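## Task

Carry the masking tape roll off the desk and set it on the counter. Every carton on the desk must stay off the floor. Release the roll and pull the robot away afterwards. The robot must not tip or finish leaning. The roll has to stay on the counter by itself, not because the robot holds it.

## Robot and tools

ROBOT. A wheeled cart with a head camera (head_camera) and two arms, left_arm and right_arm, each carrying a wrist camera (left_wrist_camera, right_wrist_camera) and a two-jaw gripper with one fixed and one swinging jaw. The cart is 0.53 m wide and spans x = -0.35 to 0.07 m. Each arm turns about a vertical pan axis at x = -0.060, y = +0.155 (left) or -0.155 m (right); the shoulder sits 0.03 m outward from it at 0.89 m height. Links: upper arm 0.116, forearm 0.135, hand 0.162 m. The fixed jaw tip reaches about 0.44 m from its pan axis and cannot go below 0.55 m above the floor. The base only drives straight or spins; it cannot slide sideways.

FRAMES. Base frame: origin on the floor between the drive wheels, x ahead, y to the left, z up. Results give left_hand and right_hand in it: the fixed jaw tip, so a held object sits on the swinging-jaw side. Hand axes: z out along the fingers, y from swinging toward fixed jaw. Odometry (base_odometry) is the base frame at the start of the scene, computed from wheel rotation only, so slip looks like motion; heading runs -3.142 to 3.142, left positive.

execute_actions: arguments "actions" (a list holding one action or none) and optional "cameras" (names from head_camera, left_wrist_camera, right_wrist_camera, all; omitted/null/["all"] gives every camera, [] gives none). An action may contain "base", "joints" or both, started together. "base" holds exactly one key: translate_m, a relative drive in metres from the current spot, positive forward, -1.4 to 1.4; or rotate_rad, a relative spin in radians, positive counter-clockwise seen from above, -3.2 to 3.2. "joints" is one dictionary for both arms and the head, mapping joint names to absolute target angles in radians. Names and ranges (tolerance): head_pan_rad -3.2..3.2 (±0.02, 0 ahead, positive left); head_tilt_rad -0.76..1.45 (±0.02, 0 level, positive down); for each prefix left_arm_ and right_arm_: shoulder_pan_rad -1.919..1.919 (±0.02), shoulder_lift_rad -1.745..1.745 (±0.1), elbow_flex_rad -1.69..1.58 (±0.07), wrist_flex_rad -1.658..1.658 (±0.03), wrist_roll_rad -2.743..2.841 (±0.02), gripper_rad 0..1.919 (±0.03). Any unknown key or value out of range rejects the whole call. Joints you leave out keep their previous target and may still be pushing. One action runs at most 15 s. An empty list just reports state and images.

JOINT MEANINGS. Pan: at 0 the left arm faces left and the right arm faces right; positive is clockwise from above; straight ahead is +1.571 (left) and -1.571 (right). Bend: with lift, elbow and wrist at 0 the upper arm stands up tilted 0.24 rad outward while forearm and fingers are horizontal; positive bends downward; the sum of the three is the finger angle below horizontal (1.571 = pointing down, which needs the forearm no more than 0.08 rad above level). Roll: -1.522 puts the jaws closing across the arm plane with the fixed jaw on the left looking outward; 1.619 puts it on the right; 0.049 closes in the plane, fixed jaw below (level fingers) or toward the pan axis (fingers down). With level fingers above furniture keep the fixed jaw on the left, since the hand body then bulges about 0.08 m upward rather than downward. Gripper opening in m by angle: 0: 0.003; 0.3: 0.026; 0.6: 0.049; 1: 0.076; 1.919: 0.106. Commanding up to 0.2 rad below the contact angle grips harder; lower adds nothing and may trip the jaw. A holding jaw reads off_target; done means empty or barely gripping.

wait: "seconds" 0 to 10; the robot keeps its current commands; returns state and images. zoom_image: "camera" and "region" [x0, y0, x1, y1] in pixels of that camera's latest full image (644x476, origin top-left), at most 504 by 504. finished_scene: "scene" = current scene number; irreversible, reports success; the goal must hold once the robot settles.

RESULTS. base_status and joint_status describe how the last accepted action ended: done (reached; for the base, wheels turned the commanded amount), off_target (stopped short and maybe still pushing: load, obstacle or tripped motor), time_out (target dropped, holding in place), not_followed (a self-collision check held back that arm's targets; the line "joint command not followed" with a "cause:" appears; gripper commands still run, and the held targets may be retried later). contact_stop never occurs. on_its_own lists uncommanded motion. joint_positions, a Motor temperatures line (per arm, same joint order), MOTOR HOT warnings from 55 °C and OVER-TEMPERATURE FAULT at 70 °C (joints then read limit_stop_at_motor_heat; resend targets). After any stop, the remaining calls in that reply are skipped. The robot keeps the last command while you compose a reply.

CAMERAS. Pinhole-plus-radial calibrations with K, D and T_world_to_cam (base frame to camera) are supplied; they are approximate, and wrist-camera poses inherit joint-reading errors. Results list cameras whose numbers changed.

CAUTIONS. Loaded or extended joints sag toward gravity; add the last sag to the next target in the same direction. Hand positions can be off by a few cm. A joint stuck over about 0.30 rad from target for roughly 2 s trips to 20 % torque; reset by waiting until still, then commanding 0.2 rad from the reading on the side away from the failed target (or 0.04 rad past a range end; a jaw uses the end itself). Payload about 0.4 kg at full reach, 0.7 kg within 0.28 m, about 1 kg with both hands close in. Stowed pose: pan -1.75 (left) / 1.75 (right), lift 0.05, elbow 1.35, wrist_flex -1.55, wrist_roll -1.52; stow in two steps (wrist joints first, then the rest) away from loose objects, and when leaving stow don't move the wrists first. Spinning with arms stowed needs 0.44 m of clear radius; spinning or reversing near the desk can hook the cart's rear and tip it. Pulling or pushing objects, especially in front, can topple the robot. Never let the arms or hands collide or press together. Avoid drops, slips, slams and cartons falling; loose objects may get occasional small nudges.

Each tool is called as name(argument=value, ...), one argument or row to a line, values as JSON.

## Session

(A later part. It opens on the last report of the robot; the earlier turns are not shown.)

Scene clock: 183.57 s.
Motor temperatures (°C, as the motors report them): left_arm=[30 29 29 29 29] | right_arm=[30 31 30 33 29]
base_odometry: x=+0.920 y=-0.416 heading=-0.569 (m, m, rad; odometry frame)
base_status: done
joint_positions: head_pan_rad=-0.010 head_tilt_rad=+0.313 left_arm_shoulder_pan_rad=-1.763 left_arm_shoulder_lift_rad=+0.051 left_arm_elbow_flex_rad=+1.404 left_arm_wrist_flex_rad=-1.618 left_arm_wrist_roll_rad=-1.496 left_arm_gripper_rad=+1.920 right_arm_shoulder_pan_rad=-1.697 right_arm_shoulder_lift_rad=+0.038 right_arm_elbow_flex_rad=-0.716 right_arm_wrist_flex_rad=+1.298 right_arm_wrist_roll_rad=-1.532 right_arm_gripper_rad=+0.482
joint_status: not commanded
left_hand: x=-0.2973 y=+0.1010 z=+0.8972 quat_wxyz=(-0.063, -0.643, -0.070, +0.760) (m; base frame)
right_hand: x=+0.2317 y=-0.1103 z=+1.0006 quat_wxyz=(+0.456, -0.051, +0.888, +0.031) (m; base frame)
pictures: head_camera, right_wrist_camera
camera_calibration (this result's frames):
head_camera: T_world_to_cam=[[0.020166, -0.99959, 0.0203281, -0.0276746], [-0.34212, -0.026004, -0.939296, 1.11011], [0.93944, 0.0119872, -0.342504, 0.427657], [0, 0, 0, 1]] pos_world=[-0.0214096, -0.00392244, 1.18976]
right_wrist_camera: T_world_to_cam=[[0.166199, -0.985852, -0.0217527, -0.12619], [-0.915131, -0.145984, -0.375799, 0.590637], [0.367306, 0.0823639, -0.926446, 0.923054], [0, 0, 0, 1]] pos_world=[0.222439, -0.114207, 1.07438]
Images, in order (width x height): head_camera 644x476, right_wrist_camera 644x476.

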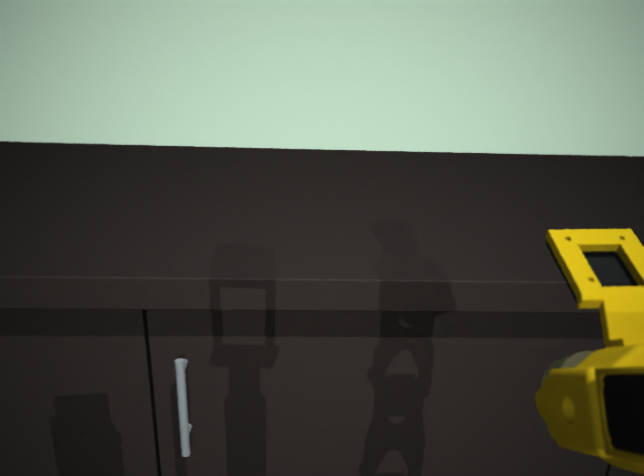

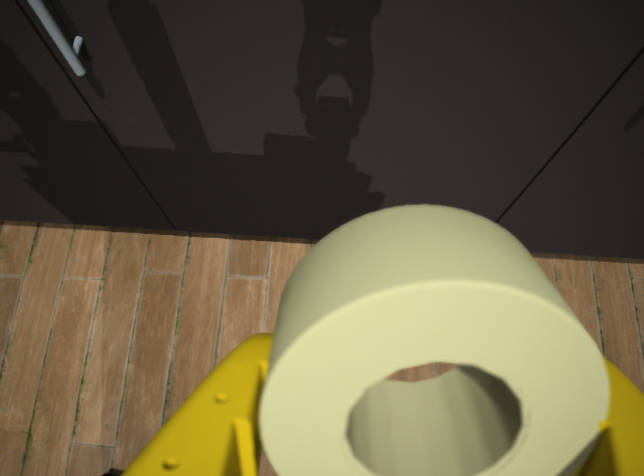

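execute_actions(
  actions=[
    {"base":{"translate_m":0.36},"joints":{"head_tilt_rad":0.95,"head_pan_rad":0.1}},
  ],
  cameras=["head_camera","right_wrist_camera"],
)

Scene clock: 195.67 s.
Motor temperatures (°C, as the motors report them): left_arm=[30 29 29 29 29] | right_arm=[30 31 30 33 29]
base_odometry: x=+1.223 y=-0.610 heading=-0.569 (m, m, rad; odometry frame)
base_status: done
joint_positions: head_pan_rad=+0.090 head_tilt_rad=+0.945 left_arm_shoulder_pan_rad=-1.763 left_arm_shoulder_lift_rad=+0.051 left_arm_elbow_flex_rad=+1.404 left_arm_wrist_flex_rad=-1.618 left_arm_wrist_roll_rad=-1.496 left_arm_gripper_rad=+1.920 right_arm_shoulder_pan_rad=-1.697 right_arm_shoulder_lift_rad=+0.038 right_arm_elbow_flex_rad=-0.716 right_arm_wrist_flex_rad=+1.298 right_arm_wrist_roll_rad=-1.532 right_arm_gripper_rad=+0.482
joint_status: all done
left_hand: x=-0.2973 y=+0.1010 z=+0.8972 quat_wxyz=(-0.063, -0.643, -0.070, +0.760) (m; base frame)
right_hand: x=+0.2317 y=-0.1103 z=+1.0006 quat_wxyz=(+0.456, -0.051, +0.888, +0.031) (m; base frame)
pictures: head_camera, right_wrist_camera
camera_calibration (this result's frames):
head_camera: T_world_to_cam=[[0.125982, -0.992032, -0.00139694, 0.00230429], [-0.824902, -0.103975, -0.555631, 0.645818], [0.551059, 0.0711519, -0.831428, 0.972154], [0, 0, 0, 1]] pos_world=[-0.0032671, 0.00026441, 1.16712]
right_wrist_camera: T_world_to_cam=[[0.166199, -0.985852, -0.0217527, -0.12619], [-0.915131, -0.145984, -0.375799, 0.590637], [0.367306, 0.0823639, -0.926446, 0.923054], [0, 0, 0, 1]] pos_world=[0.222439, -0.114207, 1.07438]
Images, in order (width x height): head_camera 644x476, right_wrist_camera 644x476.

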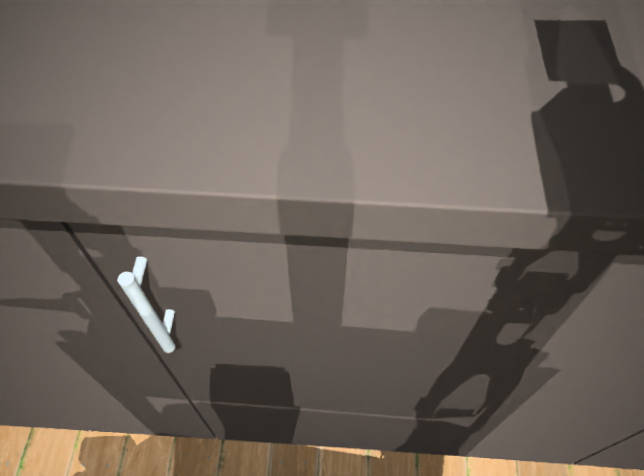

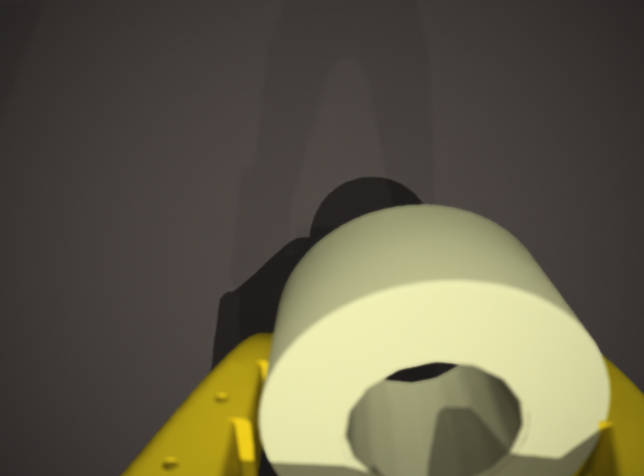

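execute_actions(
  actions=[
    {"base":{"translate_m":0.07},"joints":{"head_tilt_rad":0.75,"head_pan_rad":-0.3,"right_arm_shoulder_lift_rad":0.09,"right_arm_wrist_flex_rad":1.64}},
  ],
  cameras=["head_camera","right_wrist_camera"],
)

Scene clock: 205.67 s.
Motor temperatures (°C, as the motors report them): left_arm=[30 29 29 29 29] | right_arm=[30 31 30 33 29]
base_odometry: x=+1.282 y=-0.648 heading=-0.570 (m, m, rad; odometry frame)
base_status: done
joint_positions: head_pan_rad=-0.290 head_tilt_rad=+0.765 left_arm_shoulder_pan_rad=-1.763 left_arm_shoulder_lift_rad=+0.051 left_arm_elbow_flex_rad=+1.404 left_arm_wrist_flex_rad=-1.618 left_arm_wrist_roll_rad=-1.496 left_arm_gripper_rad=+1.920 right_arm_shoulder_pan_rad=-1.697 right_arm_shoulder_lift_rad=+0.104 right_arm_elbow_flex_rad=-0.717 right_arm_wrist_flex_rad=+1.636 right_arm_wrist_roll_rad=-1.532 right_arm_gripper_rad=+0.482
joint_status: all done
left_hand: x=-0.2973 y=+0.1010 z=+0.8972 quat_wxyz=(-0.063, -0.643, -0.070, +0.760) (m; base frame)
right_hand: x=+0.1978 y=-0.1146 z=+0.9479 quat_wxyz=(+0.270, -0.056, +0.961, +0.018) (m; base frame)
pictures: head_camera, right_wrist_camera
camera_calibration (this result's frames):
head_camera: T_world_to_cam=[[-0.251312, -0.967893, 0.00514244, -0.0229553], [-0.696102, 0.177045, -0.695771, 0.813173], [0.672521, -0.178435, -0.718245, 0.84759], [0, 0, 0, 1]] pos_world=[-0.00973975, -0.0149468, 1.17468]
right_wrist_camera: T_world_to_cam=[[0.154503, -0.987332, -0.0361215, -0.110165], [-0.987751, -0.155171, 0.0164539, 0.180655], [-0.0218505, 0.0331369, -0.999212, 1.02733], [0, 0, 0, 1]] pos_world=[0.21791, -0.11478, 1.01956]
Images, in order (width x height): head_camera 644x476, right_wrist_camera 644x476.

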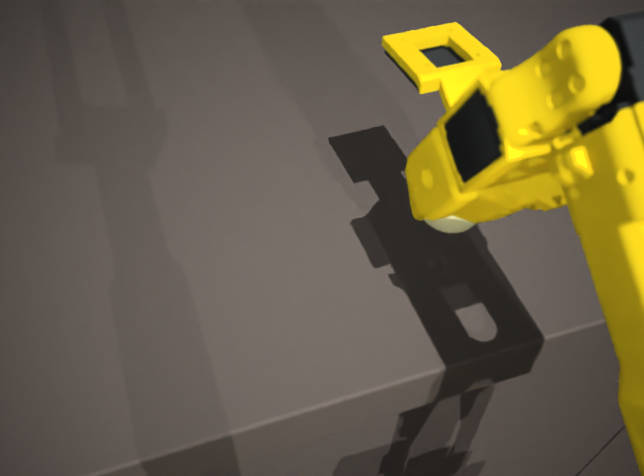

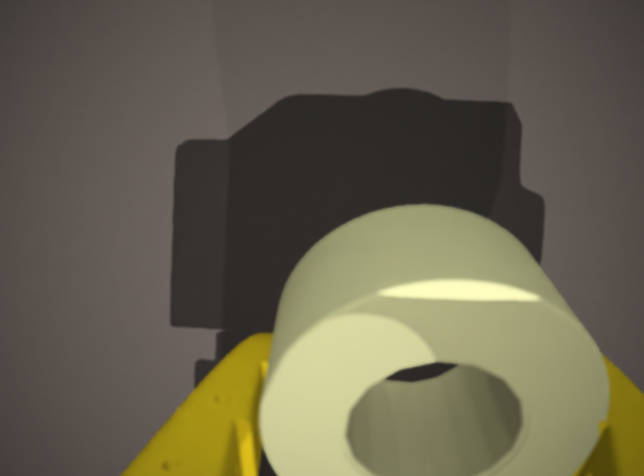

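execute_actions(
  actions=[
    {"joints":{"right_arm_shoulder_lift_rad":0.21}},
  ],
  cameras=["head_camera","right_wrist_camera"],
)

execute_actions(
  actions=[
    {"joints":{"right_arm_shoulder_lift_rad":0.27}},
  ],
  cameras=["head_camera","right_wrist_camera"],
)

Scene clock: 210.10 s.
Motor temperatures (°C, as the motors report them): left_arm=[30 29 29 29 29] | right_arm=[30 31 30 33 29]
base_odometry: x=+1.282 y=-0.648 heading=-0.570 (m, m, rad; odometry frame)
base_status: not commanded
joint_positions: head_pan_rad=-0.290 head_tilt_rad=+0.765 left_arm_shoulder_pan_rad=-1.763 left_arm_shoulder_lift_rad=+0.051 left_arm_elbow_flex_rad=+1.404 left_arm_wrist_flex_rad=-1.618 left_arm_wrist_roll_rad=-1.496 left_arm_gripper_rad=+1.920 right_arm_shoulder_pan_rad=-1.697 right_arm_shoulder_lift_rad=+0.224 right_arm_elbow_flex_rad=-0.717 right_arm_wrist_flex_rad=+1.636 right_arm_wrist_roll_rad=-1.532 right_arm_gripper_rad=+0.482
joint_status: all done
left_hand: x=-0.2973 y=+0.1010 z=+0.8972 quat_wxyz=(-0.063, -0.643, -0.070, +0.760) (m; base frame)
right_hand: x=+0.2025 y=-0.1140 z=+0.9200 quat_wxyz=(+0.212, -0.056, +0.975, +0.014) (m; base frame)
pictures: head_camera, right_wrist_camera
camera_calibration (this result's frames):
head_camera: T_world_to_cam=[[-0.251318, -0.967891, 0.00514259, -0.0229558], [-0.696098, 0.177049, -0.695774, 0.813176], [0.672523, -0.17844, -0.718243, 0.847587], [0, 0, 0, 1]] pos_world=[-0.00973993, -0.014947, 1.17468]
right_wrist_camera: T_world_to_cam=[[0.150017, -0.987899, -0.0393696, -0.107481], [-0.978713, -0.154027, 0.135632, 0.0745525], [-0.140054, 0.0181845, -0.989977, 1.01328], [0, 0, 0, 1]] pos_world=[0.231004, -0.113123, 0.988782]
Images, in order (width x height): head_camera 644x476, right_wrist_camera 644x476.

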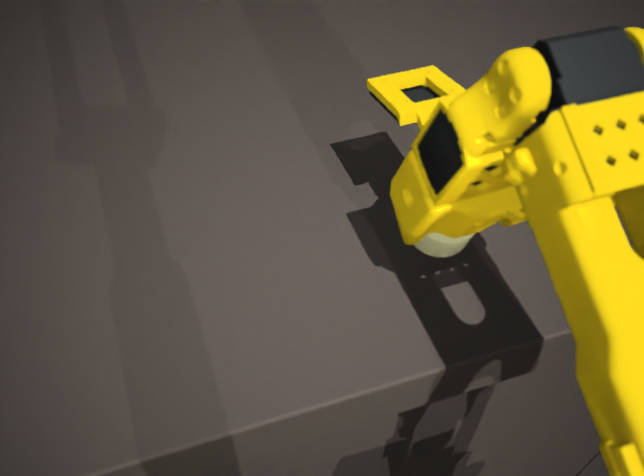

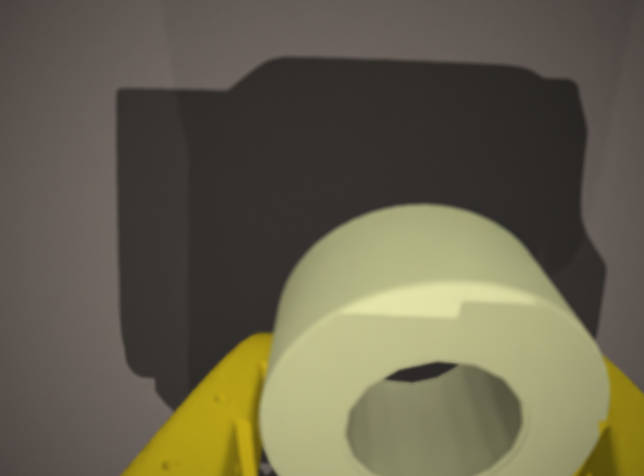

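Scene clock: 210.73 s.
Motor temperatures (°C, as the motors report them): left_arm=[30 29 29 29 29] | right_arm=[30 31 30 33 29]
base_odometry: x=+1.282 y=-0.648 heading=-0.570 (m, m, rad; odometry frame)
base_status: not commanded
joint_positions: head_pan_rad=-0.290 head_tilt_rad=+0.765 left_arm_shoulder_pan_rad=-1.763 left_arm_shoulder_lift_rad=+0.051 left_arm_elbow_flex_rad=+1.404 left_arm_wrist_flex_rad=-1.618 left_arm_wrist_roll_rad=-1.496 left_arm_gripper_rad=+1.920 right_arm_shoulder_pan_rad=-1.697 right_arm_shoulder_lift_rad=+0.253 right_arm_elbow_flex_rad=-0.742 right_arm_wrist_flex_rad=+1.636 right_arm_wrist_roll_rad=-1.532 right_arm_gripper_rad=+0.482
joint_status: all done
left_hand: x=-0.2973 y=+0.1010 z=+0.8972 quat_wxyz=(-0.063, -0.643, -0.070, +0.760) (m; base frame)
right_hand: x=+0.2052 y=-0.1137 z=+0.9176 quat_wxyz=(+0.210, -0.056, +0.976, +0.014) (m; base frame)
pictures: head_camera, right_wrist_camera
camera_calibration (this result's frames):
head_camera: T_world_to_cam=[[-0.251319, -0.967891, 0.00514267, -0.022956], [-0.696096, 0.177049, -0.695775, 0.813178], [0.672524, -0.178442, -0.718241, 0.847585], [0, 0, 0, 1]] pos_world=[-0.00974001, -0.0149471, 1.17468]
right_wrist_camera: T_world_to_cam=[[0.149837, -0.987922, -0.0394836, -0.107503], [-0.978084, -0.153948, 0.140188, 0.0731898], [-0.144573, 0.0176129, -0.989337, 1.01153], [0, 0, 0, 1]] pos_world=[0.233934, -0.112753, 0.986242]
Images, in order (width x height): head_camera 644x476, right_wrist_camera 644x476.

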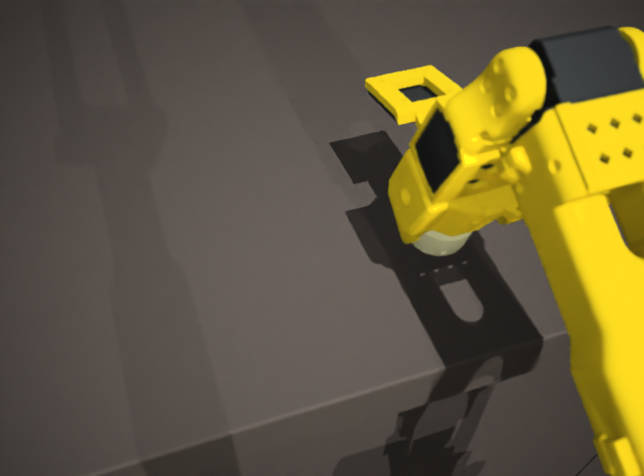

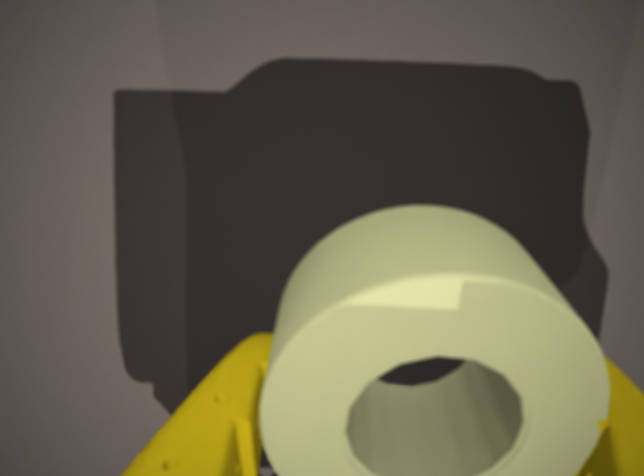

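Contact. Release.

execute_actions(
  actions=[
    {"joints":{"right_arm_gripper_rad":0.85,"right_arm_shoulder_lift_rad":0.24}},
  ],
  cameras=["right_wrist_camera"],
)

execute_actions(
  actions=[
    {"joints":{"right_arm_shoulder_lift_rad":-0.1}},
  ],
  cameras=["right_wrist_camera"],
)

execute_actions(
  actions=[
    {"base":{"translate_m":-0.5},"joints":{"head_tilt_rad":0.4,"head_pan_rad":0}},
  ],
)

Scene clock: 218.43 s.
Motor temperatures (°C, as the motors report them): left_arm=[30 29 29 29 29] | right_arm=[30 31 30 33 29]
base_odometry: x=+1.282 y=-0.648 heading=-0.570 (m, m, rad; odometry frame)
base_status: not commanded
joint_positions: head_pan_rad=-0.290 head_tilt_rad=+0.765 left_arm_shoulder_pan_rad=-1.763 left_arm_shoulder_lift_rad=+0.051 left_arm_elbow_flex_rad=+1.404 left_arm_wrist_flex_rad=-1.618 left_arm_wrist_roll_rad=-1.496 left_arm_gripper_rad=+1.920 right_arm_shoulder_pan_rad=-1.697 right_arm_shoulder_lift_rad=+0.253 right_arm_elbow_flex_rad=-0.742 right_arm_wrist_flex_rad=+1.636 right_arm_wrist_roll_rad=-1.532 right_arm_gripper_rad=+0.841
joint_status: all done
left_hand: x=-0.2973 y=+0.1010 z=+0.8972 quat_wxyz=(-0.063, -0.643, -0.070, +0.760) (m; base frame)
right_hand: x=+0.2052 y=-0.1137 z=+0.9176 quat_wxyz=(+0.210, -0.056, +0.976, +0.014) (m; base frame)
pictures: right_wrist_camera
camera_calibration (this result's frames):
right_wrist_camera: T_world_to_cam=[[0.149837, -0.987922, -0.0394836, -0.107503], [-0.978084, -0.153948, 0.140188, 0.0731898], [-0.144573, 0.0176129, -0.989337, 1.01153], [0, 0, 0, 1]] pos_world=[0.233934, -0.112753, 0.986242]
Images, in order (width x height): right_wrist_camera 644x476.

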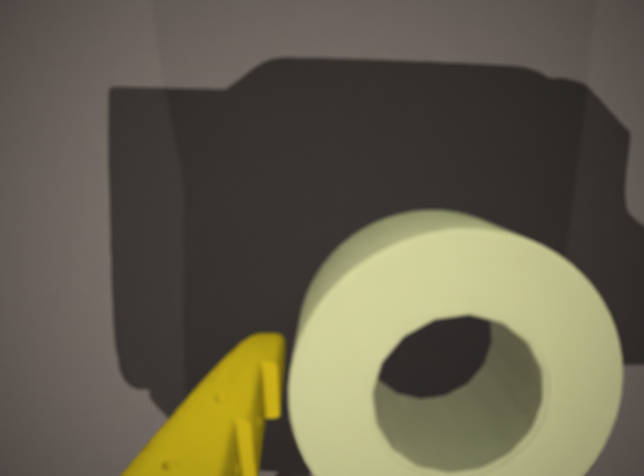

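Scene clock: 219.40 s.
Motor temperatures (°C, as the motors report them): left_arm=[30 29 29 29 29] | right_arm=[30 31 30 33 29]
base_odometry: x=+1.282 y=-0.648 heading=-0.570 (m, m, rad; odometry frame)
base_status: not commanded
joint_positions: head_pan_rad=-0.290 head_tilt_rad=+0.765 left_arm_shoulder_pan_rad=-1.763 left_arm_shoulder_lift_rad=+0.051 left_arm_elbow_flex_rad=+1.404 left_arm_wrist_flex_rad=-1.618 left_arm_wrist_roll_rad=-1.496 left_arm_gripper_rad=+1.920 right_arm_shoulder_pan_rad=-1.697 right_arm_shoulder_lift_rad=-0.066 right_arm_elbow_flex_rad=-0.742 right_arm_wrist_flex_rad=+1.636 right_arm_wrist_roll_rad=-1.532 right_arm_gripper_rad=+0.843
joint_status: all done
left_hand: x=-0.2973 y=+0.1010 z=+0.8972 quat_wxyz=(-0.063, -0.643, -0.070, +0.760) (m; base frame)
right_hand: x=+0.1859 y=-0.1161 z=+0.9910 quat_wxyz=(+0.362, -0.054, +0.930, +0.025) (m; base frame)
pictures: right_wrist_camera
camera_calibration (this result's frames):
right_wrist_camera: T_world_to_cam=[[0.160889, -0.986524, -0.0297517, -0.115662], [-0.972155, -0.153198, -0.17733, 0.35734], [0.170382, 0.0574536, -0.983702, 1.02192], [0, 0, 0, 1]] pos_world=[0.191883, -0.118072, 1.06519]
Images, in order (width x height): right_wrist_camera 644x476.

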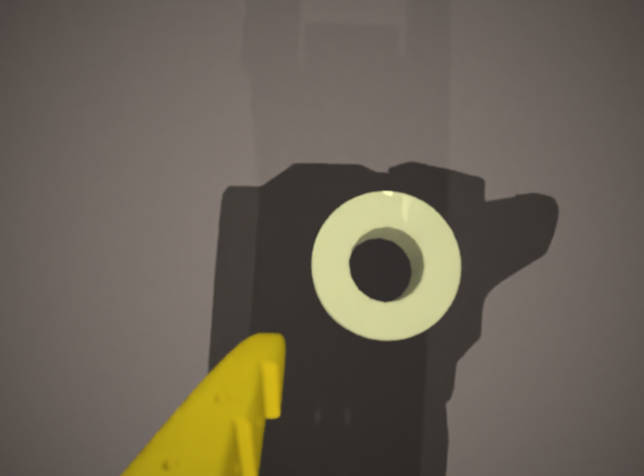

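Scene clock: 222.83 s.
Motor temperatures (°C, as the motors report them): left_arm=[30 29 29 29 29] | right_arm=[30 31 30 33 29]
base_odometry: x=+0.861 y=-0.378 heading=-0.572 (m, m, rad; odometry frame)
base_status: done
joint_positions: head_pan_rad=-0.010 head_tilt_rad=+0.413 left_arm_shoulder_pan_rad=-1.763 left_arm_shoulder_lift_rad=+0.051 left_arm_elbow_flex_rad=+1.404 left_arm_wrist_flex_rad=-1.618 left_arm_wrist_roll_rad=-1.496 left_arm_gripper_rad=+1.920 right_arm_shoulder_pan_rad=-1.697 right_arm_shoulder_lift_rad=-0.069 right_arm_elbow_flex_rad=-0.742 right_arm_wrist_flex_rad=+1.636 right_arm_wrist_roll_rad=-1.532 right_arm_gripper_rad=+0.843
joint_status: all done
left_hand: x=-0.2973 y=+0.1010 z=+0.8972 quat_wxyz=(-0.063, -0.643, -0.070, +0.760) (m; base frame)
right_hand: x=+0.1856 y=-0.1161 z=+0.9917 quat_wxyz=(+0.364, -0.054, +0.930, +0.025) (m; base frame)
pictures: head_camera, left_wrist_camera, right_wrist_camera
camera_calibration (this result's frames):
head_camera: T_world_to_cam=[[0.0220212, -0.999609, 0.0172052, -0.0239929], [-0.434623, -0.0250699, -0.900264, 1.06083], [0.900343, 0.0123471, -0.435005, 0.532288], [0, 0, 0, 1]] pos_world=[-0.0176511, -0.00396077, 1.18699]
right_wrist_camera: T_world_to_cam=[[0.16098, -0.986513, -0.0296416, -0.115756], [-0.97161, -0.153129, -0.180347, 0.360064], [0.173375, 0.0578323, -0.983156, 1.02158], [0, 0, 0, 1]] pos_world=[0.191361, -0.118138, 1.06587]
Images, in order (width x height): head_camera 644x476, left_wrist_camera 644x476, right_wrist_camera 644x476.

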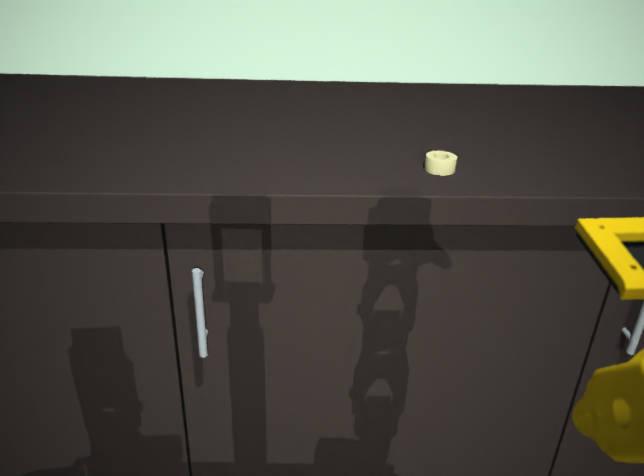

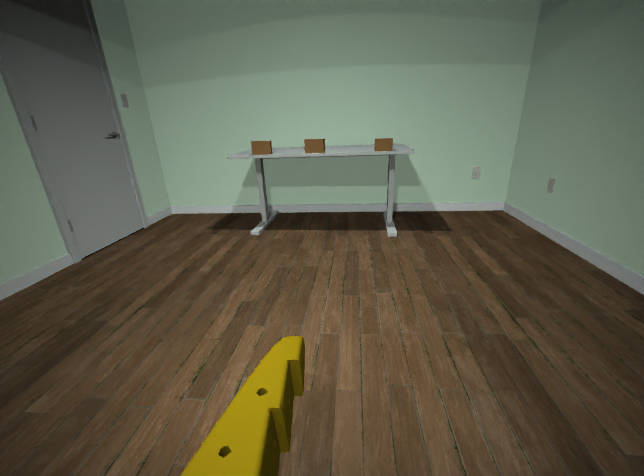

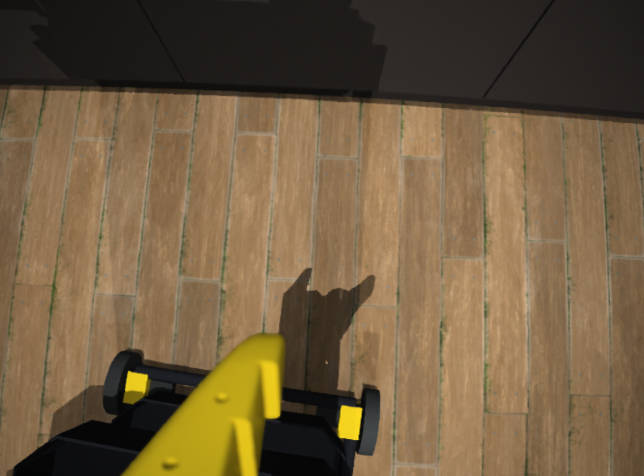

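finished_scene(
  scene=1,
)

The scene is finished: the task was done.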